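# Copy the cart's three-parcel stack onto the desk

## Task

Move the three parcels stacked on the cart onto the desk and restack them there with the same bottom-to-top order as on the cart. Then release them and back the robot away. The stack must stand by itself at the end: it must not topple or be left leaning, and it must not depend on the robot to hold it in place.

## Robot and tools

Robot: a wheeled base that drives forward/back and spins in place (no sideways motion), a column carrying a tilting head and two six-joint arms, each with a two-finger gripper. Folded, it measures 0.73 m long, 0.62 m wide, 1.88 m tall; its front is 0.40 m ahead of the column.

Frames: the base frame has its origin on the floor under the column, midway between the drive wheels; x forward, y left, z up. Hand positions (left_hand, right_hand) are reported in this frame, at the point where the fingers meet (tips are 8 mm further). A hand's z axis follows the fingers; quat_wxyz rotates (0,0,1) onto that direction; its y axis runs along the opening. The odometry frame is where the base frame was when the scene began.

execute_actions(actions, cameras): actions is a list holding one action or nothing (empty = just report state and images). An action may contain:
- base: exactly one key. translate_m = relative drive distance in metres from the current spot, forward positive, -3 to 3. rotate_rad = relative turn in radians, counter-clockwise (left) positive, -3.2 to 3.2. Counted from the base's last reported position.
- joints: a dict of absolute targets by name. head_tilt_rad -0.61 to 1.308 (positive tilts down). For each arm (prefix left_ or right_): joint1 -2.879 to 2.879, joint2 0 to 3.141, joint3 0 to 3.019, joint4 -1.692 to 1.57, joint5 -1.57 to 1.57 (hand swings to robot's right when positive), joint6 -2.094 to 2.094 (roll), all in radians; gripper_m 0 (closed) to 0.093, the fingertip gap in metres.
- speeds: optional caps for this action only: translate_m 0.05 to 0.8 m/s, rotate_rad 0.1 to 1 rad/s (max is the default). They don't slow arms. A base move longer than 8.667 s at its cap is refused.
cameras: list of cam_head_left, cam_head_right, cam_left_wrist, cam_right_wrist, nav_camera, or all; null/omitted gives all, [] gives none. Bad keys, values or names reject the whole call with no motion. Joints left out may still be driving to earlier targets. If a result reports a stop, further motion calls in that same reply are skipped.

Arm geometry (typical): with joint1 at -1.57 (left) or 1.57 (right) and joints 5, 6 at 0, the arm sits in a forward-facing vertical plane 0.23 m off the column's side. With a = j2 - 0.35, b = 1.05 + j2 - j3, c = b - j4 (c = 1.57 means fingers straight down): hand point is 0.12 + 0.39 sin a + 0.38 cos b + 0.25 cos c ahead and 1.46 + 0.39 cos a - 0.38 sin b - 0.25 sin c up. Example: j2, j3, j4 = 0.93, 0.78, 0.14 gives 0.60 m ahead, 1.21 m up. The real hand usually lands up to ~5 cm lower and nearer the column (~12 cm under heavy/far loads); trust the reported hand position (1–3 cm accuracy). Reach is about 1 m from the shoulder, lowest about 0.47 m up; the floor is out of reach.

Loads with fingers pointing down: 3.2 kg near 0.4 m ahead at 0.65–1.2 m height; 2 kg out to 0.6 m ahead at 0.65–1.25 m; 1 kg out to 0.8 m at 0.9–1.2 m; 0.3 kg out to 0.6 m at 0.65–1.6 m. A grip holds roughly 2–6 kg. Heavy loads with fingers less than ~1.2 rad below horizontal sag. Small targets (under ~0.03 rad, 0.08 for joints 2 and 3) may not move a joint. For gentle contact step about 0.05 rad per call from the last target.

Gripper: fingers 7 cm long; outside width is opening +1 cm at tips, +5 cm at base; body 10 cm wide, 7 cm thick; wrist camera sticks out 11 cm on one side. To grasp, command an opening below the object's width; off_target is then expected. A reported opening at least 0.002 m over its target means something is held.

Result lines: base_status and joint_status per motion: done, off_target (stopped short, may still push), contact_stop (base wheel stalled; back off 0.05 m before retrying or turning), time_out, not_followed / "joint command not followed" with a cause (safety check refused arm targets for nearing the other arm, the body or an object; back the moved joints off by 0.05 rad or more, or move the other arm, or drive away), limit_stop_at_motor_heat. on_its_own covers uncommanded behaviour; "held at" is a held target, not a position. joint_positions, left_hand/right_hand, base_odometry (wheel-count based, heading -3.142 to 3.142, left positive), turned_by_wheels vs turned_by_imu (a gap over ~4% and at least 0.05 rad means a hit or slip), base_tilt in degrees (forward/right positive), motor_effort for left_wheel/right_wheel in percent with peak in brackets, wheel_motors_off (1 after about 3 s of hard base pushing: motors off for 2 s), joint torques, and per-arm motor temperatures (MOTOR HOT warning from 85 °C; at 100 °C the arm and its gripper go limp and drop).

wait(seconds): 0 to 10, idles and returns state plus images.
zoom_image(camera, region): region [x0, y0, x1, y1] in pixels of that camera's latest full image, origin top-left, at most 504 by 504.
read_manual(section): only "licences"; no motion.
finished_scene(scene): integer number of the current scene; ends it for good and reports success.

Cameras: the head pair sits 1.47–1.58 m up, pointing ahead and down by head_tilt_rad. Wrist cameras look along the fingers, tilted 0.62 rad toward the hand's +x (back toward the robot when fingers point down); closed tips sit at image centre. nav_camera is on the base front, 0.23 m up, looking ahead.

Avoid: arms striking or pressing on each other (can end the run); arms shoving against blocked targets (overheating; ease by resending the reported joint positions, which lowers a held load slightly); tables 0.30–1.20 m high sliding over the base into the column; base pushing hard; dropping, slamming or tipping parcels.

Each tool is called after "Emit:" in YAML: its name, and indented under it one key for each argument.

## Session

Emit:
execute_actions:
  actions: []

Scene clock: 0.00 s.
Joint torques (N m, as the arm reports them, + toward a larger angle): no reading
Motor temperatures (°C, as the motors report them): left_arm=[34 33 34 35 35 32] | right_arm=[34 32 35 34 34 33]
base_odometry: x=+0.000 y=+0.000 heading=+0.000 (m, m, rad; odometry frame)
turned_by_wheels: +0.000 (rad since the last result)
turned_by_imu: +0.000 (rad since the last result)
base_tilt: forward=+0.5 right=-0.1 (deg)
base_status: not commanded
joint_positions: head_tilt_rad=+0.860 left_joint1_rad=-1.594 left_joint2_rad=+0.883 left_joint3_rad=+0.414 left_joint4_rad=-0.940 left_joint5_rad=-0.053 left_joint6_rad=-0.005 left_gripper_m=+0.095 right_joint1_rad=+1.565 right_joint2_rad=+0.906 right_joint3_rad=+0.393 right_joint4_rad=-0.906 right_joint5_rad=-0.018 right_joint6_rad=+0.017 right_gripper_m=+0.095
joint_status: not commanded
wheel_motors_off: 0
motor_effort: left_wheel=+3 right_wheel=+3 (%)
left_hand: x=+0.1516 y=+0.2286 z=+1.2500 quat_wxyz=(+0.428, -0.019, -0.903, -0.018) (m; base frame)
right_hand: x=+0.1405 y=-0.2236 z=+1.2467 quat_wxyz=(+0.433, -0.014, -0.901, -0.003) (m; base frame)
pictures: cam_head_left, cam_head_right, cam_left_wrist, cam_right_wrist, nav_camera
camera_calibration (this result's frames):
cam_head_left: T_world_to_cam=[[-0.00718703, -0.999818, 0.0176752, 0.031546], [-0.751004, -0.00627399, -0.660267, 1.06007], [0.660258, -0.0180195, -0.750823, 1.04964], [0, 0, 0, 1]] pos_world=[0.103316, 0.057105, 1.48746]
cam_head_right: T_world_to_cam=[[0.00369959, -0.999592, 0.0283055, -0.0754891], [-0.756533, -0.0213083, -0.653608, 1.05057], [0.653945, -0.018996, -0.756303, 1.06278], [0, 0, 0, 1]] pos_world=[0.10007, -0.0328838, 1.49259]
cam_left_wrist: T_world_to_cam=[[-0.0608492, -0.998085, -0.0111129, 0.25349], [-0.0600267, -0.00745428, 0.998169, -1.23553], [-0.99634, 0.0614048, -0.0594582, 0.333514], [0, 0, 0, 1]] pos_world=[0.273553, 0.223315, 1.25592]
cam_right_wrist: T_world_to_cam=[[-0.0344496, -0.999381, 0.00711164, -0.227807], [-0.063304, 0.00928361, 0.997951, -1.22511], [-0.9974, 0.0339288, -0.0635846, 0.35147], [0, 0, 0, 1]] pos_world=[0.265154, -0.228218, 1.24657]
Images, in order (width x height): cam_head_left 672x504, cam_head_right 672x504, cam_left_wrist 672x504, cam_right_wrist 672x504, nav_camera 672x504.

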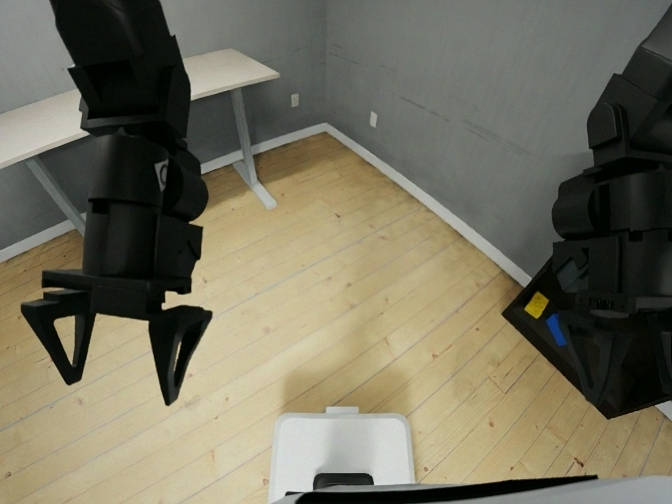

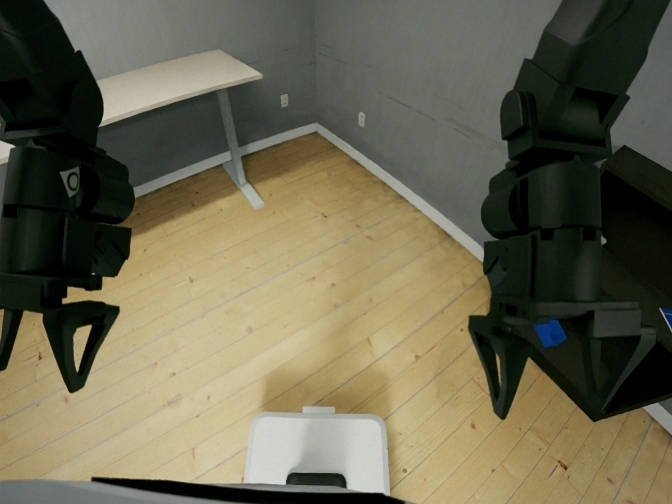

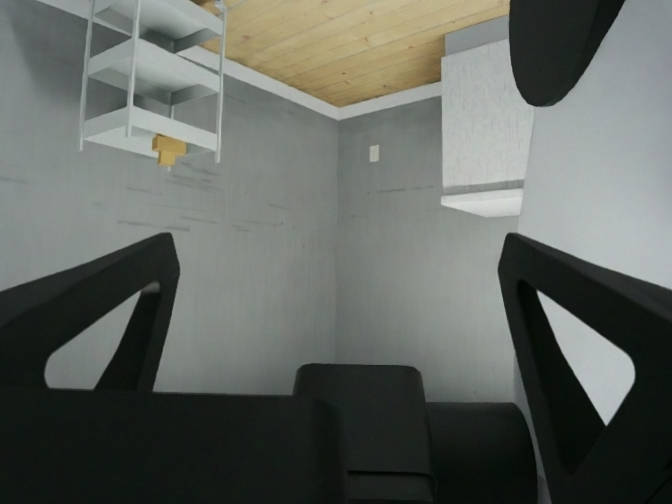

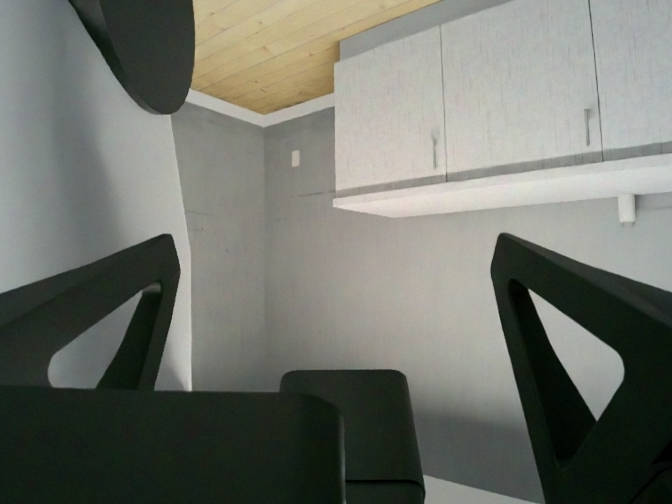

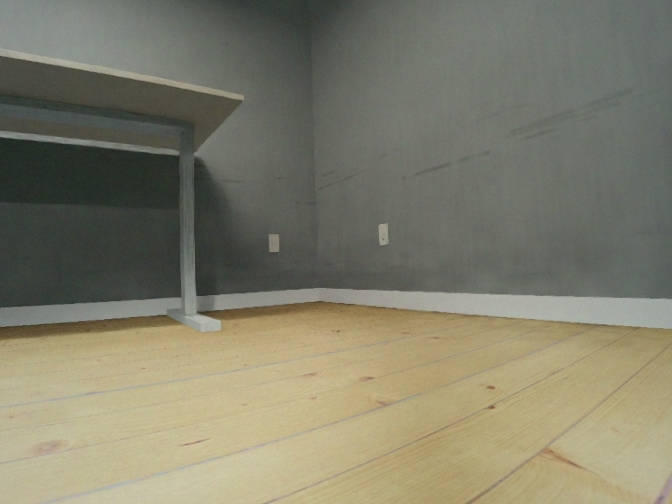

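Emit:
execute_actions:
  actions:
    - {"base":{"rotate_rad":2.41},"joints":{"left_joint2_rad":1.5,"left_joint3_rad":1.45,"left_joint4_rad":-0.45,"left_joint5_rad":0,"left_joint1_rad":-1.57}}
  cameras: ["cam_head_right"]

Emit:
execute_actions:
  actions:
    - {"base":{"translate_m":0.7}}
  cameras: ["cam_head_right","cam_head_left"]

Emit:
zoom_image:
  camera: "cam_head_right"
  region: [170,100,370,280]

Scene clock: 4.10 s.
Joint torques (N m, as the arm reports them, + toward a larger angle): left_arm=[ -1.44 -23.19   4.71   0.39   0.07   0.05] | right_arm=[ 0.31 -7.74 -1.11 -1.78  0.07  0.08]
Motor temperatures (°C, as the motors report them): left_arm=[34 33 34 35 35 32] | right_arm=[34 32 35 34 34 33]
base_odometry: x=+0.000 y=+0.000 heading=+2.410 (m, m, rad; odometry frame)
turned_by_wheels: +2.410 (rad since the last result)
turned_by_imu: +2.380 (rad since the last result)
base_tilt: forward=+0.5 right=-0.2 (deg)
base_status: done
joint_positions: head_tilt_rad=+0.860 left_joint1_rad=-1.563 left_joint2_rad=+1.492 left_joint3_rad=+1.451 left_joint4_rad=-0.452 left_joint5_rad=-0.001 left_joint6_rad=-0.005 left_gripper_m=+0.095 right_joint1_rad=+1.565 right_joint2_rad=+0.906 right_joint3_rad=+0.393 right_joint4_rad=-0.906 right_joint5_rad=-0.018 right_joint6_rad=+0.017 right_gripper_m=+0.095
joint_status: all done
wheel_motors_off: 0
motor_effort: left_wheel=+0(30) right_wheel=+0(46) (%)
left_hand: x=+0.6592 y=+0.2296 z=+1.0308 quat_wxyz=(-0.015, +0.004, -1.000, -0.004) (m; base frame)
right_hand: x=+0.1405 y=-0.2236 z=+1.2467 quat_wxyz=(+0.433, -0.014, -0.901, -0.003) (m; base frame)
pictures: cam_head_right
camera_calibration (this result's frames):
cam_head_right: T_world_to_cam=[[0.0036996, -0.999592, 0.0283055, -0.0754891], [-0.756533, -0.0213083, -0.653608, 1.05057], [0.653945, -0.018996, -0.756303, 1.06278], [0, 0, 0, 1]] pos_world=[0.10007, -0.0328838, 1.49259]
Images, in order (width x height): cam_head_right 672x504.

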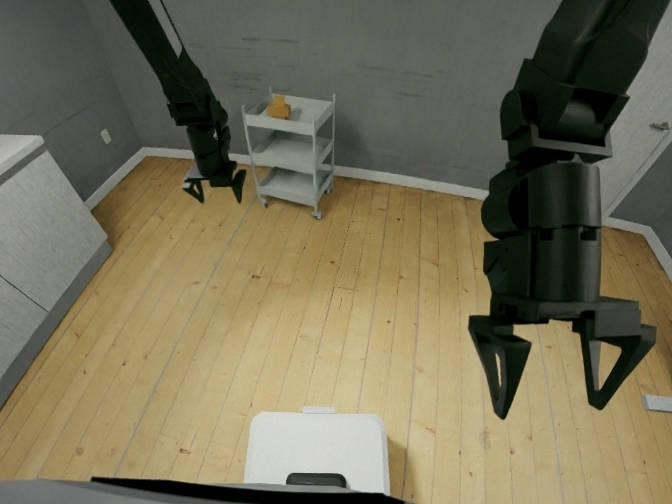

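Scene clock: 6.97 s.
Joint torques (N m, as the arm reports them, + toward a larger angle): left_arm=[ -1.44 -22.95   5.28   0.39   0.08   0.05] | right_arm=[ 0.41 -7.9  -1.17 -1.74  0.07  0.07]
Motor temperatures (°C, as the motors report them): left_arm=[34 34 34 35 35 32] | right_arm=[34 32 35 34 34 33]
base_odometry: x=-0.521 y=+0.468 heading=+2.410 (m, m, rad; odometry frame)
turned_by_wheels: +0.000 (rad since the last result)
turned_by_imu: +0.001 (rad since the last result)
base_tilt: forward=+0.6 right=-0.2 (deg)
base_status: done
joint_positions: head_tilt_rad=+0.860 left_joint1_rad=-1.564 left_joint2_rad=+1.492 left_joint3_rad=+1.445 left_joint4_rad=-0.452 left_joint5_rad=-0.001 left_joint6_rad=-0.005 left_gripper_m=+0.095 right_joint1_rad=+1.565 right_joint2_rad=+0.906 right_joint3_rad=+0.394 right_joint4_rad=-0.906 right_joint5_rad=-0.018 right_joint6_rad=+0.017 right_gripper_m=+0.095
joint_status: not commanded
wheel_motors_off: 0
motor_effort: left_wheel=-1(53) right_wheel=-2(61) (%)
left_hand: x=+0.6559 y=+0.2289 z=+1.0297 quat_wxyz=(-0.013, +0.004, -1.000, -0.003) (m; base frame)
right_hand: x=+0.1409 y=-0.2236 z=+1.2466 quat_wxyz=(+0.433, -0.014, -0.901, -0.003) (m; base frame)
pictures: cam_head_left, cam_head_right
camera_calibration (this result's frames):
cam_head_left: T_world_to_cam=[[-0.00718703, -0.999818, 0.0176752, 0.031546], [-0.751004, -0.00627399, -0.660267, 1.06007], [0.660258, -0.0180195, -0.750823, 1.04964], [0, 0, 0, 1]] pos_world=[0.103316, 0.057105, 1.48746]
cam_head_right: T_world_to_cam=[[0.0036996, -0.999592, 0.0283055, -0.0754891], [-0.756533, -0.0213083, -0.653608, 1.05057], [0.653945, -0.018996, -0.756303, 1.06278], [0, 0, 0, 1]] pos_world=[0.10007, -0.0328838, 1.49259]
Images, in order (width x height): cam_head_left 672x504, cam_head_right 672x504.

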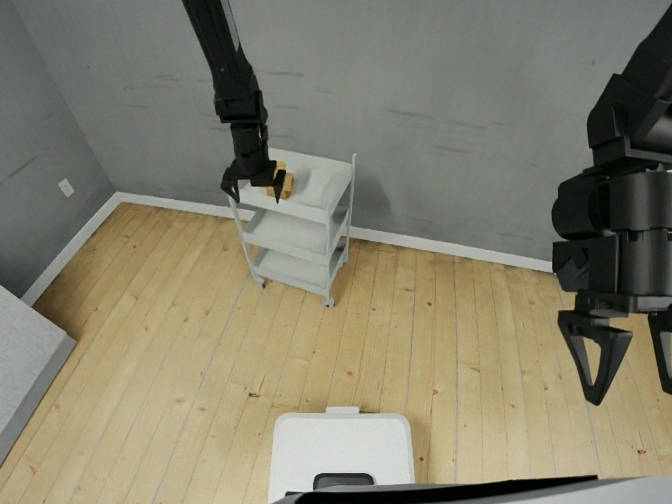

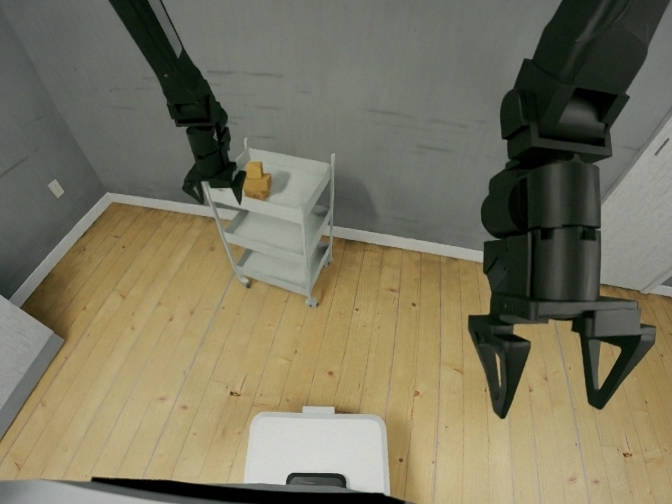

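Region (170, 100, 370, 280) of cam_head_right's 672x504 image, scaled by 2.520, with more detail than that image has; it fills the top 454 rows of this view, and the rest is white.

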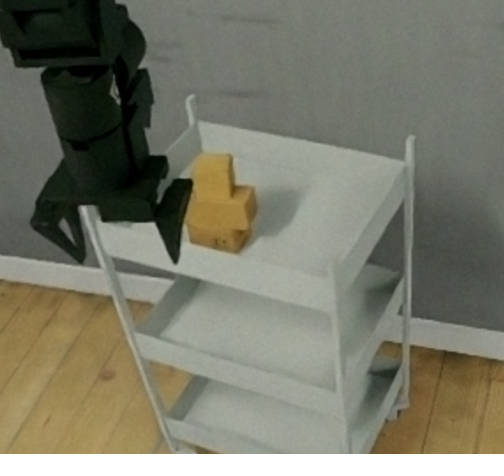

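Emit:
execute_actions:
  actions:
    - {"base":{"translate_m":0.49},"joints":{"left_joint2_rad":1.65,"left_joint3_rad":1.5,"left_joint4_rad":-0.33,"left_joint6_rad":1.84,"head_tilt_rad":1}}
  cameras: []

Emit:
execute_actions:
  actions:
    - {"base":{"rotate_rad":0.065},"joints":{"left_joint2_rad":1.82,"left_joint3_rad":1.63}}
  cameras: ["cam_head_right","cam_left_wrist"]

Scene clock: 9.97 s.
Joint torques (N m, as the arm reports them, + toward a larger angle): left_arm=[ -1.42 -23.98   4.17   0.49   0.15   0.2 ] | right_arm=[ 0.39 -7.73 -1.24 -1.79  0.07  0.06]
Motor temperatures (°C, as the motors report them): left_arm=[34 34 34 35 35 32] | right_arm=[34 32 35 34 34 33]
base_odometry: x=-0.886 y=+0.795 heading=+2.410 (m, m, rad; odometry frame)
turned_by_wheels: +0.000 (rad since the last result)
turned_by_imu: +0.001 (rad since the last result)
base_tilt: forward=+0.6 right=-0.2 (deg)
base_status: done
joint_positions: head_tilt_rad=+1.000 left_joint1_rad=-1.564 left_joint2_rad=+1.659 left_joint3_rad=+1.494 left_joint4_rad=-0.336 left_joint5_rad=-0.001 left_joint6_rad=+1.828 left_gripper_m=+0.095 right_joint1_rad=+1.565 right_joint2_rad=+0.907 right_joint3_rad=+0.395 right_joint4_rad=-0.906 right_joint5_rad=-0.018 right_joint6_rad=+0.017 right_gripper_m=+0.095
joint_status: all done
wheel_motors_off: 0
motor_effort: left_wheel=+0(36) right_wheel=-2(40) (%)
left_hand: x=+0.6354 y=+0.2293 z=+0.9510 quat_wxyz=(-0.004, -0.791, -0.612, -0.011) (m; base frame)
right_hand: x=+0.1414 y=-0.2236 z=+1.2464 quat_wxyz=(+0.432, -0.014, -0.902, -0.003) (m; base frame)
pictures: none
No camera images: the call's "cameras" was empty. Leave "cameras" out to get every camera's image.

Scene clock: 11.07 s.
Joint torques (N m, as the arm reports them, + toward a larger angle): left_arm=[ -1.51 -23.46   3.97   0.33   0.15   0.19] | right_arm=[ 0.42 -7.7  -1.22 -1.77  0.07  0.07]
Motor temperatures (°C, as the motors report them): left_arm=[34 34 34 35 35 32] | right_arm=[34 32 35 34 34 33]
base_odometry: x=-0.886 y=+0.795 heading=+2.474 (m, m, rad; odometry frame)
turned_by_wheels: +0.063 (rad since the last result)
turned_by_imu: +0.062 (rad since the last result)
base_tilt: forward=+0.6 right=-0.2 (deg)
base_status: done
joint_positions: head_tilt_rad=+1.000 left_joint1_rad=-1.564 left_joint2_rad=+1.820 left_joint3_rad=+1.621 left_joint4_rad=-0.332 left_joint5_rad=-0.001 left_joint6_rad=+1.828 left_gripper_m=+0.095 right_joint1_rad=+1.565 right_joint2_rad=+0.907 right_joint3_rad=+0.395 right_joint4_rad=-0.906 right_joint5_rad=-0.018 right_joint6_rad=+0.017 right_gripper_m=+0.095
joint_status: all done
wheel_motors_off: 0
motor_effort: left_wheel=-1(40) right_wheel=+1(47) (%)
left_hand: x=+0.6272 y=+0.2299 z=+0.8858 quat_wxyz=(+0.005, -0.791, -0.612, +0.001) (m; base frame)
right_hand: x=+0.1414 y=-0.2236 z=+1.2464 quat_wxyz=(+0.432, -0.014, -0.902, -0.003) (m; base frame)
pictures: cam_head_right, cam_left_wrist
camera_calibration (this result's frames):
cam_head_right: T_world_to_cam=[[0.0076178, -0.999592, 0.0275111, -0.0744616], [-0.840427, -0.0213083, -0.541505, 0.882128], [0.541871, -0.018996, -0.840247, 1.19766], [0, 0, 0, 1]] pos_world=[0.0929547, -0.0328838, 1.48606]
cam_left_wrist: T_world_to_cam=[[-0.96491, 0.262559, 0.00334325, 0.544033], [0.213952, 0.778769, 0.589698, -0.834174], [0.152227, 0.569721, -0.807617, 0.611135], [0, 0, 0, 1]] pos_world=[0.610385, 0.158611, 0.983655]
Images, in order (width x height): cam_head_right 672x504, cam_left_wrist 672x504.

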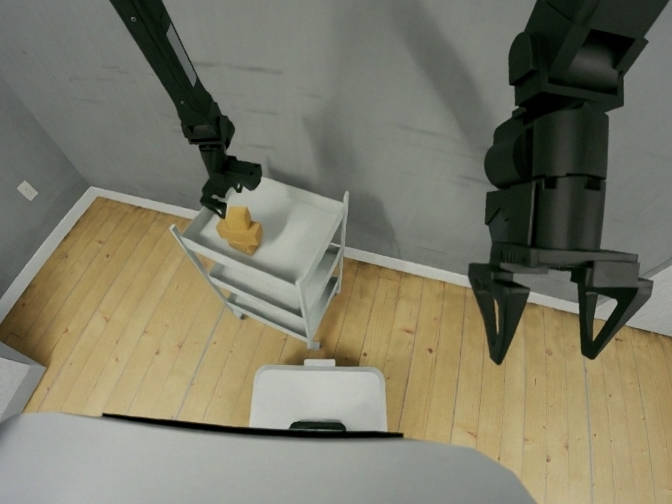

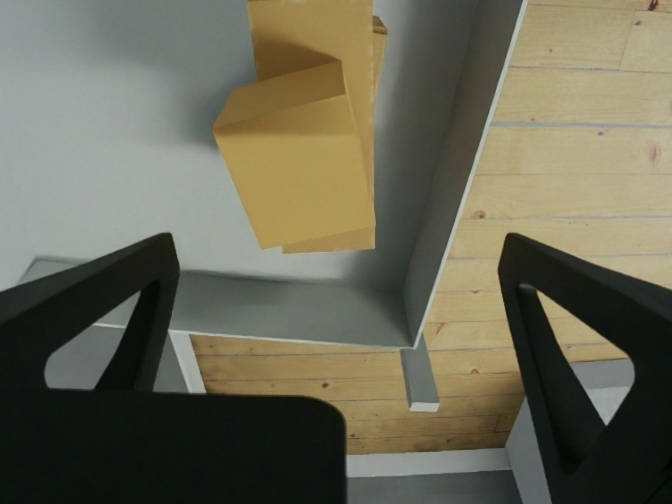

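Emit:
execute_actions:
  actions:
    - {"base":{"translate_m":0.022},"joints":{"left_joint2_rad":1.9,"left_joint3_rad":1.675,"left_joint6_rad":1.72}}
  cameras: []

Emit:
execute_actions:
  actions:
    - {"joints":{"left_joint2_rad":1.95,"left_joint3_rad":1.72}}
  cameras: ["cam_left_wrist"]

Scene clock: 12.53 s.
Joint torques (N m, as the arm reports them, + toward a larger angle): left_arm=[ -1.24 -21.39   3.35   0.29   0.14  -0.06] | right_arm=[ 0.37 -7.79 -1.1  -1.77  0.07  0.07]
Motor temperatures (°C, as the motors report them): left_arm=[34 34 34 35 35 32] | right_arm=[34 32 35 34 34 33]
base_odometry: x=-0.903 y=+0.809 heading=+2.475 (m, m, rad; odometry frame)
turned_by_wheels: +0.001 (rad since the last result)
turned_by_imu: +0.002 (rad since the last result)
base_tilt: forward=+0.5 right=-0.2 (deg)
base_status: done
joint_positions: head_tilt_rad=+1.001 left_joint1_rad=-1.567 left_joint2_rad=+1.877 left_joint3_rad=+1.672 left_joint4_rad=-0.332 left_joint5_rad=-0.001 left_joint6_rad=+1.729 left_gripper_m=+0.095 right_joint1_rad=+1.565 right_joint2_rad=+0.906 right_joint3_rad=+0.393 right_joint4_rad=-0.906 right_joint5_rad=-0.018 right_joint6_rad=+0.017 right_gripper_m=+0.095
joint_status: all done
wheel_motors_off: 0
motor_effort: left_wheel=-1(66) right_wheel=+1(47) (%)
left_hand: x=+0.6247 y=+0.2276 z=+0.8631 quat_wxyz=(+0.006, -0.760, -0.650, +0.004) (m; base frame)
right_hand: x=+0.1405 y=-0.2236 z=+1.2467 quat_wxyz=(+0.433, -0.014, -0.901, -0.003) (m; base frame)
pictures: none
No camera images: the call's "cameras" was empty. Leave "cameras" out to get every camera's image.

Scene clock: 13.27 s.
Joint torques (N m, as the arm reports them, + toward a larger angle): left_arm=[ -1.22 -21.69   3.44   0.26   0.15  -0.06] | right_arm=[ 0.34 -7.81 -1.1  -1.73  0.07  0.07]
Motor temperatures (°C, as the motors report them): left_arm=[34 34 34 35 35 32] | right_arm=[34 32 35 34 34 33]
base_odometry: x=-0.903 y=+0.809 heading=+2.475 (m, m, rad; odometry frame)
turned_by_wheels: +0.000 (rad since the last result)
turned_by_imu: +0.000 (rad since the last result)
base_tilt: forward=+0.6 right=-0.2 (deg)
base_status: not commanded
joint_positions: head_tilt_rad=+1.001 left_joint1_rad=-1.567 left_joint2_rad=+1.932 left_joint3_rad=+1.714 left_joint4_rad=-0.332 left_joint5_rad=-0.001 left_joint6_rad=+1.729 left_gripper_m=+0.095 right_joint1_rad=+1.565 right_joint2_rad=+0.906 right_joint3_rad=+0.393 right_joint4_rad=-0.906 right_joint5_rad=-0.018 right_joint6_rad=+0.017 right_gripper_m=+0.095
joint_status: all done
wheel_motors_off: 0
motor_effort: left_wheel=+1(4) right_wheel=-1(1) (%)
left_hand: x=+0.6168 y=+0.2277 z=+0.8402 quat_wxyz=(+0.010, -0.760, -0.650, +0.009) (m; base frame)
right_hand: x=+0.1405 y=-0.2236 z=+1.2467 quat_wxyz=(+0.433, -0.014, -0.901, -0.003) (m; base frame)
pictures: cam_left_wrist
camera_calibration (this result's frames):
cam_left_wrist: T_world_to_cam=[[-0.985619, 0.16755, 0.021947, 0.553596], [0.148526, 0.797031, 0.585391, -0.763498], [0.0805897, 0.580232, -0.810454, 0.62127], [0, 0, 0, 1]] pos_world=[0.608966, 0.155296, 0.938306]
Images, in order (width x height): cam_left_wrist 672x504.

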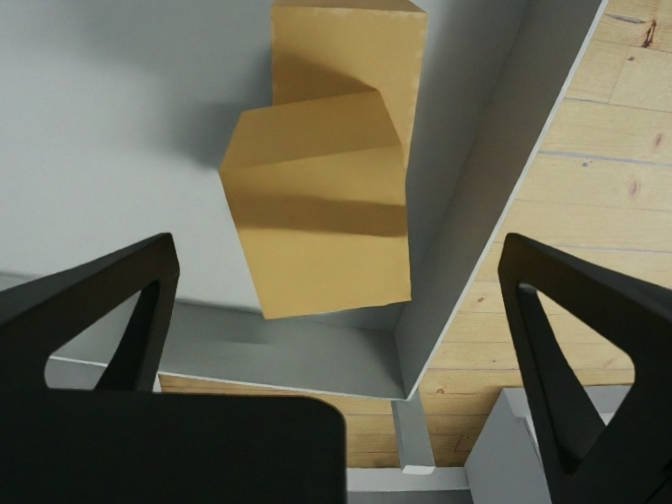

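Emit:
execute_actions:
  actions:
    - {"joints":{"left_joint2_rad":2.0,"left_joint3_rad":1.772}}
  cameras: []

Emit:
execute_actions:
  actions:
    - {"joints":{"left_joint2_rad":2.05,"left_joint3_rad":1.825}}
  cameras: []

Emit:
execute_actions:
  actions:
    - {"joints":{"left_joint2_rad":2.1,"left_joint3_rad":1.88}}
  cameras: []

Emit:
execute_actions:
  actions:
    - {"joints":{"left_joint2_rad":2.15,"left_joint3_rad":1.935}}
  cameras: ["cam_left_wrist"]

Emit:
execute_actions:
  actions:
    - {"joints":{"left_gripper_m":0.02,"right_joint1_rad":1.57,"right_joint2_rad":1.4,"right_joint3_rad":1.1,"right_joint4_rad":-0.33,"right_joint5_rad":0,"right_joint6_rad":-0.6}}
  cameras: ["cam_left_wrist"]

Emit:
execute_actions:
  actions:
    - {"joints":{"left_joint2_rad":2.03,"left_joint3_rad":1.87}}
  cameras: ["cam_left_wrist"]

Scene clock: 14.70 s.
Joint torques (N m, as the arm reports them, + toward a larger angle): left_arm=[ -1.29 -21.28   3.64   0.24   0.15  -0.05] | right_arm=[ 0.42 -7.76 -1.1  -1.76  0.07  0.07]
Motor temperatures (°C, as the motors report them): left_arm=[34 35 34 35 35 32] | right_arm=[34 32 35 34 34 33]
base_odometry: x=-0.903 y=+0.809 heading=+2.475 (m, m, rad; odometry frame)
turned_by_wheels: +0.000 (rad since the last result)
turned_by_imu: +0.000 (rad since the last result)
base_tilt: forward=+0.5 right=-0.2 (deg)
base_status: not commanded
joint_positions: head_tilt_rad=+1.001 left_joint1_rad=-1.567 left_joint2_rad=+1.979 left_joint3_rad=+1.766 left_joint4_rad=-0.332 left_joint5_rad=-0.001 left_joint6_rad=+1.729 left_gripper_m=+0.095 right_joint1_rad=+1.565 right_joint2_rad=+0.906 right_joint3_rad=+0.393 right_joint4_rad=-0.906 right_joint5_rad=-0.018 right_joint6_rad=+0.017 right_gripper_m=+0.095
joint_status: all done
wheel_motors_off: 0
motor_effort: left_wheel=+1(5) right_wheel=-1(1) (%)
left_hand: x=+0.6192 y=+0.2277 z=+0.8228 quat_wxyz=(+0.009, -0.760, -0.650, +0.007) (m; base frame)
right_hand: x=+0.1405 y=-0.2236 z=+1.2467 quat_wxyz=(+0.433, -0.014, -0.901, -0.003) (m; base frame)
pictures: none
No camera images: the call's "cameras" was empty. Leave "cameras" out to get every camera's image.

Scene clock: 15.40 s.
Joint torques (N m, as the arm reports them, + toward a larger angle): left_arm=[ -1.12 -21.61   3.56   0.27   0.15  -0.05] | right_arm=[ 0.49 -7.73 -1.13 -1.75  0.07  0.07]
Motor temperatures (°C, as the motors report them): left_arm=[34 35 34 35 35 32] | right_arm=[34 32 35 34 34 33]
base_odometry: x=-0.903 y=+0.809 heading=+2.475 (m, m, rad; odometry frame)
turned_by_wheels: +0.000 (rad since the last result)
turned_by_imu: +0.000 (rad since the last result)
base_tilt: forward=+0.5 right=-0.2 (deg)
base_status: not commanded
joint_positions: head_tilt_rad=+1.001 left_joint1_rad=-1.567 left_joint2_rad=+2.030 left_joint3_rad=+1.819 left_joint4_rad=-0.332 left_joint5_rad=-0.001 left_joint6_rad=+1.729 left_gripper_m=+0.095 right_joint1_rad=+1.565 right_joint2_rad=+0.906 right_joint3_rad=+0.393 right_joint4_rad=-0.906 right_joint5_rad=-0.018 right_joint6_rad=+0.017 right_gripper_m=+0.095
joint_status: all done
wheel_motors_off: 0
motor_effort: left_wheel=+1(3) right_wheel=-1(0) (%)
left_hand: x=+0.6186 y=+0.2278 z=+0.8036 quat_wxyz=(+0.008, -0.760, -0.650, +0.006) (m; base frame)
right_hand: x=+0.1405 y=-0.2236 z=+1.2467 quat_wxyz=(+0.433, -0.014, -0.901, -0.003) (m; base frame)
pictures: none
No camera images: the call's "cameras" was empty. Leave "cameras" out to get every camera's image.

Scene clock: 16.10 s.
Joint torques (N m, as the arm reports them, + toward a larger angle): left_arm=[ -1.12 -21.4    3.73   0.32   0.15  -0.06] | right_arm=[ 0.43 -7.62 -1.04 -1.79  0.08  0.07]
Motor temperatures (°C, as the motors report them): left_arm=[34 35 34 35 35 32] | right_arm=[34 32 35 34 34 33]
base_odometry: x=-0.903 y=+0.809 heading=+2.475 (m, m, rad; odometry frame)
turned_by_wheels: +0.000 (rad since the last result)
turned_by_imu: +0.000 (rad since the last result)
base_tilt: forward=+0.6 right=-0.2 (deg)
base_status: not commanded
joint_positions: head_tilt_rad=+1.001 left_joint1_rad=-1.567 left_joint2_rad=+2.080 left_joint3_rad=+1.873 left_joint4_rad=-0.332 left_joint5_rad=-0.001 left_joint6_rad=+1.729 left_gripper_m=+0.095 right_joint1_rad=+1.565 right_joint2_rad=+0.906 right_joint3_rad=+0.393 right_joint4_rad=-0.906 right_joint5_rad=-0.018 right_joint6_rad=+0.017 right_gripper_m=+0.095
joint_status: all done
wheel_motors_off: 0
motor_effort: left_wheel=+0(0) right_wheel=+0(2) (%)
left_hand: x=+0.6185 y=+0.2278 z=+0.7850 quat_wxyz=(+0.007, -0.760, -0.650, +0.005) (m; base frame)
right_hand: x=+0.1405 y=-0.2236 z=+1.2467 quat_wxyz=(+0.433, -0.014, -0.901, -0.003) (m; base frame)
pictures: none
No camera images: the call's "cameras" was empty. Leave "cameras" out to get every camera's image.

Scene clock: 16.80 s.
Joint torques (N m, as the arm reports them, + toward a larger angle): left_arm=[ -1.13 -21.27   3.84   0.29   0.13  -0.06] | right_arm=[ 0.41 -7.78 -1.1  -1.74  0.07  0.07]
Motor temperatures (°C, as the motors report them): left_arm=[34 35 34 35 35 32] | right_arm=[34 32 35 34 34 33]
base_odometry: x=-0.903 y=+0.809 heading=+2.475 (m, m, rad; odometry frame)
turned_by_wheels: +0.000 (rad since the last result)
turned_by_imu: +0.000 (rad since the last result)
base_tilt: forward=+0.6 right=-0.2 (deg)
base_status: not commanded
joint_positions: head_tilt_rad=+1.001 left_joint1_rad=-1.567 left_joint2_rad=+2.130 left_joint3_rad=+1.928 left_joint4_rad=-0.332 left_joint5_rad=-0.001 left_joint6_rad=+1.729 left_gripper_m=+0.095 right_joint1_rad=+1.565 right_joint2_rad=+0.906 right_joint3_rad=+0.393 right_joint4_rad=-0.906 right_joint5_rad=-0.018 right_joint6_rad=+0.017 right_gripper_m=+0.095
joint_status: all done
wheel_motors_off: 0
motor_effort: left_wheel=+1(1) right_wheel=+0(1) (%)
left_hand: x=+0.6180 y=+0.2279 z=+0.7667 quat_wxyz=(+0.005, -0.760, -0.650, +0.003) (m; base frame)
right_hand: x=+0.1405 y=-0.2236 z=+1.2467 quat_wxyz=(+0.433, -0.014, -0.901, -0.003) (m; base frame)
pictures: cam_left_wrist
camera_calibration (this result's frames):
cam_left_wrist: T_world_to_cam=[[-0.985836, 0.1676, 0.00615839, 0.568494], [0.139169, 0.797006, 0.587719, -0.716851], [0.0935934, 0.580251, -0.809042, 0.552389], [0, 0, 0, 1]] pos_world=[0.608505, 0.155531, 0.864712]
Images, in order (width x height): cam_left_wrist 672x504.

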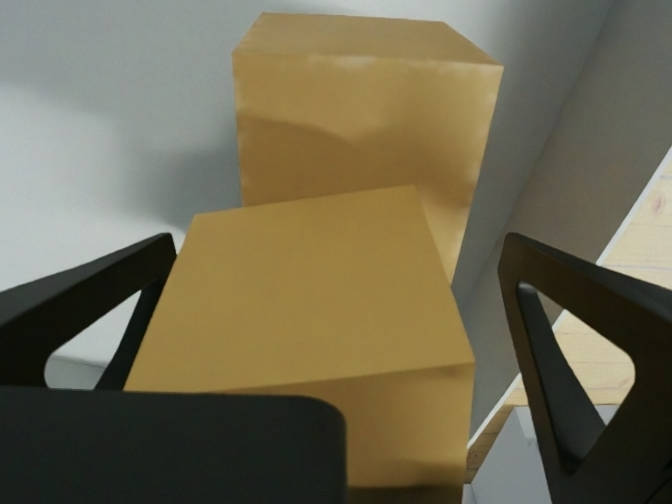

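Scene clock: 18.17 s.
Joint torques (N m, as the arm reports them, + toward a larger angle): left_arm=[ -1.37 -21.28   3.85   0.27   0.14  -0.05] | right_arm=[  0.69 -16.36   1.8    0.14   0.13  -0.02]
Motor temperatures (°C, as the motors report them): left_arm=[34 35 34 35 35 32] | right_arm=[34 32 35 34 34 33]
base_odometry: x=-0.903 y=+0.809 heading=+2.475 (m, m, rad; odometry frame)
turned_by_wheels: +0.000 (rad since the last result)
turned_by_imu: +0.000 (rad since the last result)
base_tilt: forward=+0.6 right=-0.2 (deg)
base_status: not commanded
joint_positions: head_tilt_rad=+1.001 left_joint1_rad=-1.567 left_joint2_rad=+2.130 left_joint3_rad=+1.928 left_joint4_rad=-0.332 left_joint5_rad=-0.001 left_joint6_rad=+1.729 left_gripper_m=+0.051 right_joint1_rad=+1.565 right_joint2_rad=+1.394 right_joint3_rad=+1.103 right_joint4_rad=-0.332 right_joint5_rad=-0.003 right_joint6_rad=-0.591 right_gripper_m=+0.095
joint_status: left_gripper_m off_target (ended at +0.051, target +0.020); the others done
wheel_motors_off: 0
motor_effort: left_wheel=+4(3) right_wheel=-2(1) (%)
left_hand: x=+0.6180 y=+0.2279 z=+0.7667 quat_wxyz=(+0.005, -0.760, -0.650, +0.003) (m; base frame)
right_hand: x=+0.5206 y=-0.2284 z=+1.0320 quat_wxyz=(+0.048, +0.289, -0.956, -0.014) (m; base frame)
pictures: cam_left_wrist
camera_calibration (this result's frames):
cam_left_wrist: T_world_to_cam=[[-0.985836, 0.1676, 0.00615839, 0.568494], [0.139169, 0.797006, 0.587719, -0.716851], [0.0935934, 0.580251, -0.809042, 0.552389], [0, 0, 0, 1]] pos_world=[0.608505, 0.155531, 0.864712]
Images, in order (width x height): cam_left_wrist 672x504.

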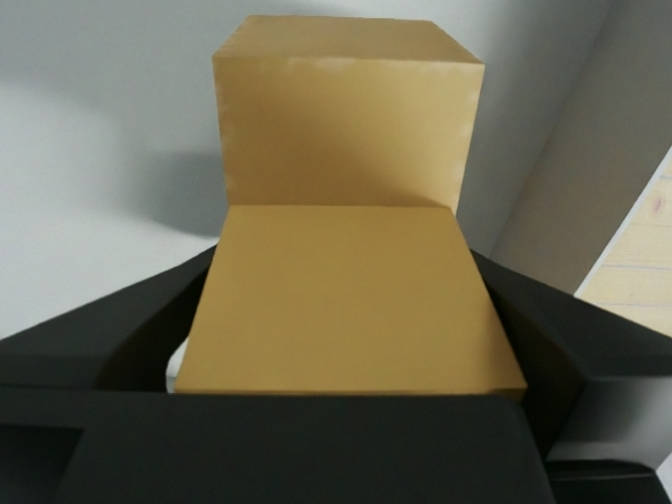

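Scene clock: 19.13 s.
Joint torques (N m, as the arm reports them, + toward a larger angle): left_arm=[ -1.2  -25.55   4.36   0.23   0.15  -0.06] | right_arm=[  0.67 -16.47   1.76   0.15   0.13  -0.03]
Motor temperatures (°C, as the motors report them): left_arm=[34 35 34 35 35 32] | right_arm=[34 32 35 34 34 33]
base_odometry: x=-0.903 y=+0.809 heading=+2.475 (m, m, rad; odometry frame)
turned_by_wheels: +0.000 (rad since the last result)
turned_by_imu: +0.000 (rad since the last result)
base_tilt: forward=+0.6 right=-0.2 (deg)
base_status: not commanded
joint_positions: head_tilt_rad=+1.001 left_joint1_rad=-1.567 left_joint2_rad=+2.052 left_joint3_rad=+1.858 left_joint4_rad=-0.332 left_joint5_rad=-0.001 left_joint6_rad=+1.729 left_gripper_m=+0.051 right_joint1_rad=+1.565 right_joint2_rad=+1.394 right_joint3_rad=+1.103 right_joint4_rad=-0.332 right_joint5_rad=-0.003 right_joint6_rad=-0.591 right_gripper_m=+0.095
joint_status: all done
wheel_motors_off: 0
motor_effort: left_wheel=+3(3) right_wheel=-2(1) (%)
left_hand: x=+0.6283 y=+0.2278 z=+0.7972 quat_wxyz=(+0.002, -0.760, -0.650, -0.001) (m; base frame)
right_hand: x=+0.5206 y=-0.2284 z=+1.0320 quat_wxyz=(+0.048, +0.289, -0.956, -0.014) (m; base frame)
pictures: cam_left_wrist
camera_calibration (this result's frames):
cam_left_wrist: T_world_to_cam=[[-0.985847, 0.167628, -0.0024886, 0.585446], [0.134029, 0.796993, 0.58893, -0.733888], [0.100704, 0.580262, -0.80818, 0.570975], [0, 0, 0, 1]] pos_world=[0.618023, 0.155451, 0.895116]
Images, in order (width x height): cam_left_wrist 672x504.

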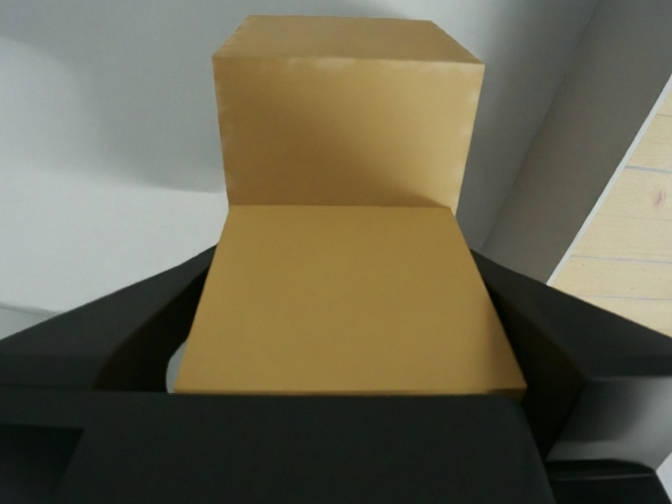

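Emit:
execute_actions:
  actions:
    - {"joints":{"left_joint2_rad":1.65,"left_joint3_rad":1.47}}
  cameras: []

Emit:
execute_actions:
  actions:
    - {"base":{"translate_m":-0.06},"joints":{"left_joint2_rad":1.226,"left_joint3_rad":1.264,"left_joint4_rad":-0.56,"left_joint6_rad":-0.4}}
  cameras: []

Emit:
execute_actions:
  actions:
    - {"base":{"rotate_rad":0.69},"joints":{"right_joint2_rad":1.75,"right_joint3_rad":1.57}}
  cameras: []

Emit:
execute_actions:
  actions:
    - {"base":{"translate_m":0.04},"joints":{"right_joint2_rad":2.03,"right_joint3_rad":1.9,"right_joint4_rad":-0.39}}

Scene clock: 21.23 s.
Joint torques (N m, as the arm reports them, + toward a larger angle): left_arm=[ -1.21 -21.82   3.74   0.34   0.15  -0.06] | right_arm=[  0.71 -16.36   1.8    0.16   0.14  -0.03]
Motor temperatures (°C, as the motors report them): left_arm=[34 35 34 35 35 32] | right_arm=[34 33 35 34 34 33]
base_odometry: x=-0.903 y=+0.809 heading=+2.475 (m, m, rad; odometry frame)
turned_by_wheels: +0.000 (rad since the last result)
turned_by_imu: +0.001 (rad since the last result)
base_tilt: forward=+0.5 right=-0.2 (deg)
base_status: not commanded
joint_positions: head_tilt_rad=+1.001 left_joint1_rad=-1.567 left_joint2_rad=+1.635 left_joint3_rad=+1.467 left_joint4_rad=-0.332 left_joint5_rad=-0.001 left_joint6_rad=+1.729 left_gripper_m=+0.051 right_joint1_rad=+1.565 right_joint2_rad=+1.394 right_joint3_rad=+1.103 right_joint4_rad=-0.332 right_joint5_rad=-0.003 right_joint6_rad=-0.591 right_gripper_m=+0.095
joint_status: all done
wheel_motors_off: 0
motor_effort: left_wheel=+1(2) right_wheel=-1(2) (%)
left_hand: x=+0.6326 y=+0.2273 z=+0.9596 quat_wxyz=(-0.006, -0.760, -0.649, -0.011) (m; base frame)
right_hand: x=+0.5206 y=-0.2284 z=+1.0320 quat_wxyz=(+0.048, +0.289, -0.956, -0.014) (m; base frame)
pictures: none
No camera images: the call's "cameras" was empty. Leave "cameras" out to get every camera's image.

Scene clock: 23.20 s.
Joint torques (N m, as the arm reports them, + toward a larger angle): left_arm=[ -1.15 -20.56   5.91   0.37   0.04  -0.08] | right_arm=[  0.72 -16.27   2.2    0.13   0.13  -0.02]
Motor temperatures (°C, as the motors report them): left_arm=[34 35 34 35 35 32] | right_arm=[34 33 35 34 34 33]
base_odometry: x=-0.856 y=+0.772 heading=+2.474 (m, m, rad; odometry frame)
turned_by_wheels: -0.001 (rad since the last result)
turned_by_imu: +0.000 (rad since the last result)
base_tilt: forward=+0.6 right=-0.2 (deg)
base_status: done
joint_positions: head_tilt_rad=+1.001 left_joint1_rad=-1.567 left_joint2_rad=+1.211 left_joint3_rad=+1.260 left_joint4_rad=-0.561 left_joint5_rad=-0.001 left_joint6_rad=-0.388 left_gripper_m=+0.051 right_joint1_rad=+1.565 right_joint2_rad=+1.395 right_joint3_rad=+1.097 right_joint4_rad=-0.332 right_joint5_rad=-0.003 right_joint6_rad=-0.591 right_gripper_m=+0.095
joint_status: all done
wheel_motors_off: 0
motor_effort: left_wheel=-2(65) right_wheel=-1(36) (%)
left_hand: x=+0.6264 y=+0.2265 z=+1.1390 quat_wxyz=(-0.006, +0.194, -0.981, -0.001) (m; base frame)
right_hand: x=+0.5165 y=-0.2284 z=+1.0313 quat_wxyz=(+0.051, +0.289, -0.956, -0.015) (m; base frame)
pictures: none
No camera images: the call's "cameras" was empty. Leave "cameras" out to get every camera's image.

Scene clock: 25.20 s.
Joint torques (N m, as the arm reports them, + toward a larger angle): left_arm=[ -1.25 -20.52   5.99   0.36   0.04  -0.09] | right_arm=[ -0.01 -21.03   3.17   0.37   0.1   -0.02]
Motor temperatures (°C, as the motors report them): left_arm=[34 35 34 35 35 32] | right_arm=[34 33 35 34 34 33]
base_odometry: x=-0.856 y=+0.772 heading=-3.120 (m, m, rad; odometry frame)
turned_by_wheels: +0.690 (rad since the last result)
turned_by_imu: +0.681 (rad since the last result)
base_tilt: forward=+0.5 right=-0.2 (deg)
base_status: done
joint_positions: head_tilt_rad=+1.001 left_joint1_rad=-1.568 left_joint2_rad=+1.211 left_joint3_rad=+1.260 left_joint4_rad=-0.561 left_joint5_rad=-0.001 left_joint6_rad=-0.388 left_gripper_m=+0.051 right_joint1_rad=+1.574 right_joint2_rad=+1.759 right_joint3_rad=+1.566 right_joint4_rad=-0.332 right_joint5_rad=-0.002 right_joint6_rad=-0.592 right_gripper_m=+0.095
joint_status: all done
wheel_motors_off: 0
motor_effort: left_wheel=-2(42) right_wheel=+2(32) (%)
left_hand: x=+0.6264 y=+0.2263 z=+1.1390 quat_wxyz=(-0.006, +0.194, -0.981, -0.001) (m; base frame)
right_hand: x=+0.6274 y=-0.2224 z=+0.9096 quat_wxyz=(+0.000, +0.292, -0.956, -0.003) (m; base frame)
pictures: none
No camera images: the call's "cameras" was empty. Leave "cameras" out to get every camera's image.

Scene clock: 26.33 s.
Joint torques (N m, as the arm reports them, + toward a larger angle): left_arm=[ -1.05 -20.64   6.27   0.33   0.04  -0.09] | right_arm=[  0.15 -20.85   4.67   0.1    0.1   -0.01]
Motor temperatures (°C, as the motors report them): left_arm=[34 35 34 35 35 32] | right_arm=[34 33 35 34 34 33]
base_odometry: x=-0.896 y=+0.771 heading=-3.119 (m, m, rad; odometry frame)
turned_by_wheels: +0.001 (rad since the last result)
turned_by_imu: +0.001 (rad since the last result)
base_tilt: forward=+0.5 right=-0.2 (deg)
base_status: done
joint_positions: head_tilt_rad=+1.001 left_joint1_rad=-1.568 left_joint2_rad=+1.213 left_joint3_rad=+1.256 left_joint4_rad=-0.561 left_joint5_rad=-0.001 left_joint6_rad=-0.388 left_gripper_m=+0.051 right_joint1_rad=+1.574 right_joint2_rad=+2.031 right_joint3_rad=+1.881 right_joint4_rad=-0.387 right_joint5_rad=-0.002 right_joint6_rad=-0.592 right_gripper_m=+0.095
joint_status: all done
wheel_motors_off: 0
motor_effort: left_wheel=+0(51) right_wheel=+2(58) (%)
left_hand: x=+0.6238 y=+0.2263 z=+1.1373 quat_wxyz=(-0.003, +0.194, -0.981, -0.001) (m; base frame)
right_hand: x=+0.6421 y=-0.2227 z=+0.8108 quat_wxyz=(+0.006, +0.292, -0.956, -0.004) (m; base frame)
pictures: cam_head_left, cam_head_right, cam_left_wrist, cam_right_wrist, nav_camera
camera_calibration (this result's frames):
cam_head_left: T_world_to_cam=[[-0.00463448, -0.999818, 0.0185091, 0.0301341], [-0.83626, -0.00627399, -0.548297, 0.8919], [0.548313, -0.0180195, -0.836079, 1.18653], [0, 0, 0, 1]] pos_world=[0.0954121, 0.057105, 1.4805]
cam_head_right: T_world_to_cam=[[0.0076367, -0.999592, 0.0275058, -0.0744544], [-0.840799, -0.0213083, -0.540928, 0.881257], [0.541293, -0.018996, -0.840619, 1.19826], [0, 0, 0, 1]] pos_world=[0.0929176, -0.0328838, 1.48603]
cam_left_wrist: T_world_to_cam=[[0.369424, -0.929241, -0.00613384, -0.0109674], [-0.755465, -0.304169, 0.580305, -0.1185], [-0.541109, -0.209745, -0.814376, 1.43339], [0, 0, 0, 1]] pos_world=[0.690151, 0.254412, 1.23602]
cam_right_wrist: T_world_to_cam=[[0.556011, -0.831018, -0.0161279, -0.529279], [-0.671159, -0.46033, 0.58107, -0.134581], [-0.490304, -0.312257, -0.813694, 1.02958], [0, 0, 0, 1]] pos_world=[0.708766, -0.180299, 0.907427]
Images, in order (width x height): cam_head_left 672x504, cam_head_right 672x504, cam_left_wrist 672x504, cam_right_wrist 672x504, nav_camera 672x504.

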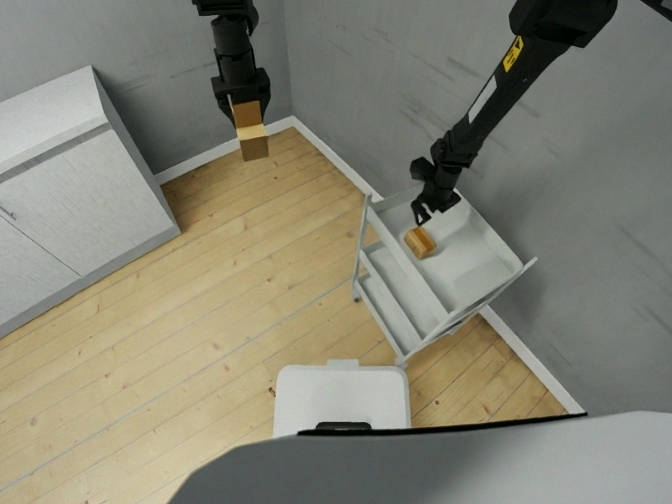

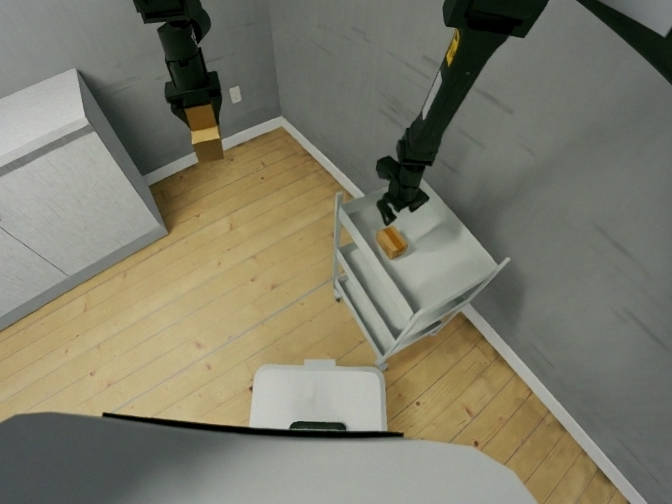

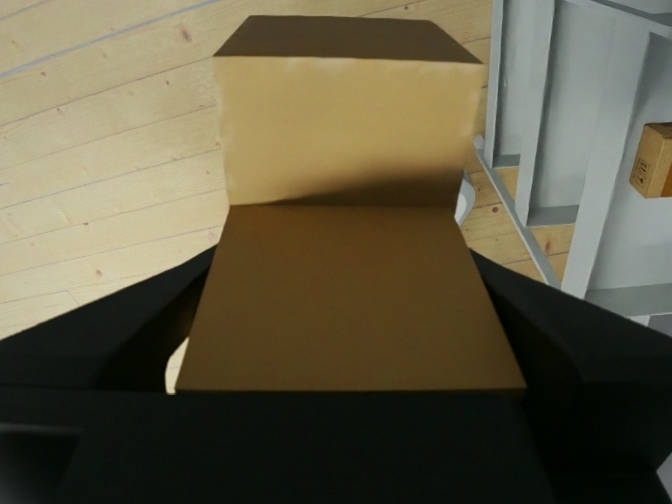

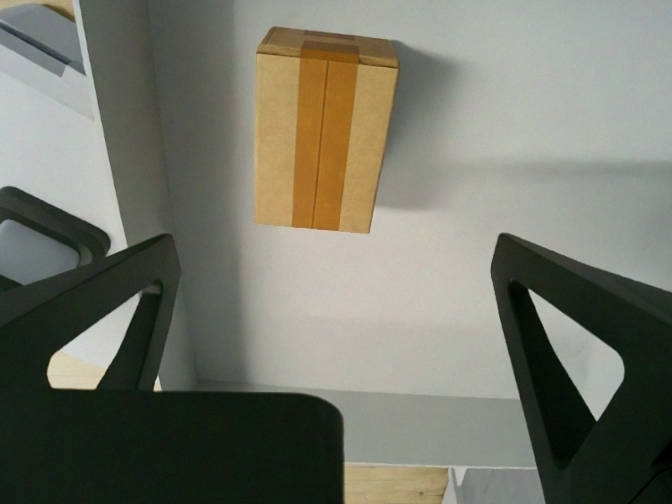

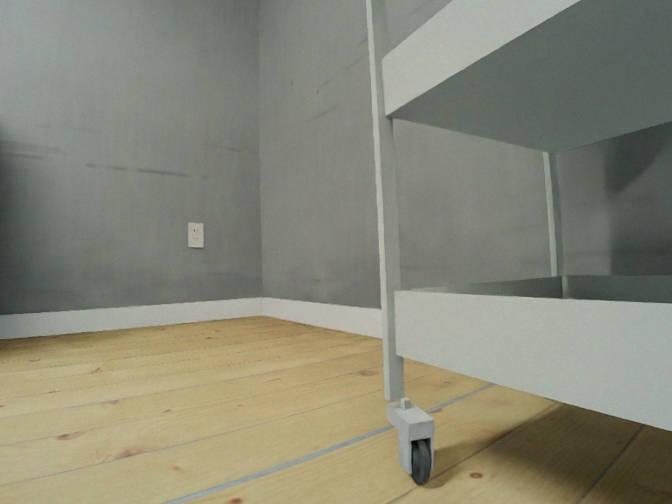

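Emit:
execute_actions:
  actions:
    - {"joints":{"right_joint2_rad":2.16,"right_joint3_rad":2.02,"right_joint6_rad":-0.5}}
  cameras: []

Emit:
execute_actions:
  actions:
    - {"joints":{"right_joint2_rad":2.22,"right_joint3_rad":2.075}}
  cameras: ["cam_right_wrist"]

Scene clock: 27.80 s.
Joint torques (N m, as the arm reports them, + toward a larger angle): left_arm=[ -1.2  -20.67   6.26   0.35   0.03  -0.09] | right_arm=[  0.08 -19.98   3.63   0.11   0.09   0.13]
Motor temperatures (°C, as the motors report them): left_arm=[34 35 34 35 35 32] | right_arm=[34 33 35 34 34 33]
base_odometry: x=-0.896 y=+0.771 heading=-3.119 (m, m, rad; odometry frame)
turned_by_wheels: +0.000 (rad since the last result)
turned_by_imu: +0.000 (rad since the last result)
base_tilt: forward=+0.6 right=-0.2 (deg)
base_status: not commanded
joint_positions: head_tilt_rad=+1.001 left_joint1_rad=-1.568 left_joint2_rad=+1.213 left_joint3_rad=+1.256 left_joint4_rad=-0.561 left_joint5_rad=-0.001 left_joint6_rad=-0.388 left_gripper_m=+0.051 right_joint1_rad=+1.574 right_joint2_rad=+2.156 right_joint3_rad=+2.015 right_joint4_rad=-0.387 right_joint5_rad=-0.002 right_joint6_rad=-0.506 right_gripper_m=+0.095
joint_status: all done
wheel_motors_off: 0
motor_effort: left_wheel=+1(2) right_wheel=+2(2) (%)
left_hand: x=+0.6238 y=+0.2263 z=+1.1373 quat_wxyz=(-0.003, +0.194, -0.981, -0.001) (m; base frame)
right_hand: x=+0.6391 y=-0.2226 z=+0.7647 quat_wxyz=(+0.001, +0.251, -0.968, -0.003) (m; base frame)
pictures: none
No camera images: the call's "cameras" was empty. Leave "cameras" out to get every camera's image.

Scene clock: 28.57 s.
Joint torques (N m, as the arm reports them, + toward a larger angle): left_arm=[ -1.29 -20.82   6.27   0.39   0.03  -0.08] | right_arm=[  0.07 -19.01   4.14   0.08   0.11   0.14]
Motor temperatures (°C, as the motors report them): left_arm=[34 35 34 35 35 32] | right_arm=[34 33 35 34 34 33]
base_odometry: x=-0.896 y=+0.771 heading=-3.119 (m, m, rad; odometry frame)
turned_by_wheels: +0.000 (rad since the last result)
turned_by_imu: +0.000 (rad since the last result)
base_tilt: forward=+0.5 right=-0.2 (deg)
base_status: not commanded
joint_positions: head_tilt_rad=+1.001 left_joint1_rad=-1.568 left_joint2_rad=+1.213 left_joint3_rad=+1.256 left_joint4_rad=-0.561 left_joint5_rad=-0.001 left_joint6_rad=-0.388 left_gripper_m=+0.051 right_joint1_rad=+1.574 right_joint2_rad=+2.205 right_joint3_rad=+2.064 right_joint4_rad=-0.387 right_joint5_rad=-0.002 right_joint6_rad=-0.506 right_gripper_m=+0.095
joint_status: all done
wheel_motors_off: 0
motor_effort: left_wheel=+2(2) right_wheel=+1(1) (%)
left_hand: x=+0.6238 y=+0.2263 z=+1.1373 quat_wxyz=(-0.003, +0.194, -0.981, -0.001) (m; base frame)
right_hand: x=+0.6340 y=-0.2225 z=+0.7466 quat_wxyz=(+0.002, +0.251, -0.968, -0.003) (m; base frame)
pictures: cam_right_wrist
camera_calibration (this result's frames):
cam_right_wrist: T_world_to_cam=[[0.483155, -0.875464, -0.0111309, -0.493116], [-0.712829, -0.400717, 0.575587, -0.058821], [-0.508366, -0.270163, -0.817665, 0.997134], [0, 0, 0, 1]] pos_world=[0.703232, -0.185887, 0.843689]
Images, in order (width x height): cam_right_wrist 672x504.

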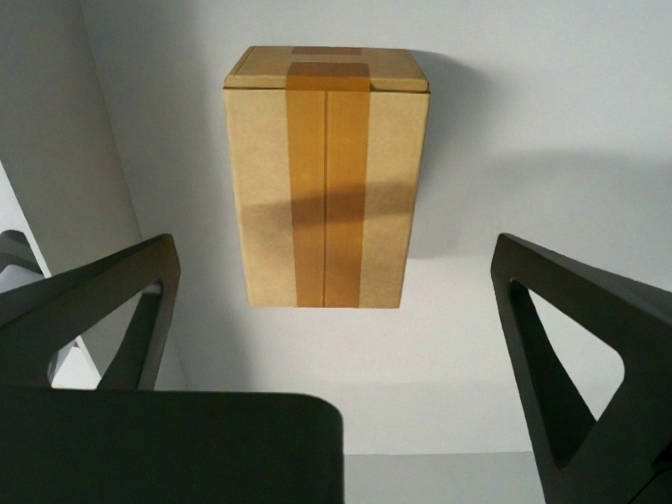

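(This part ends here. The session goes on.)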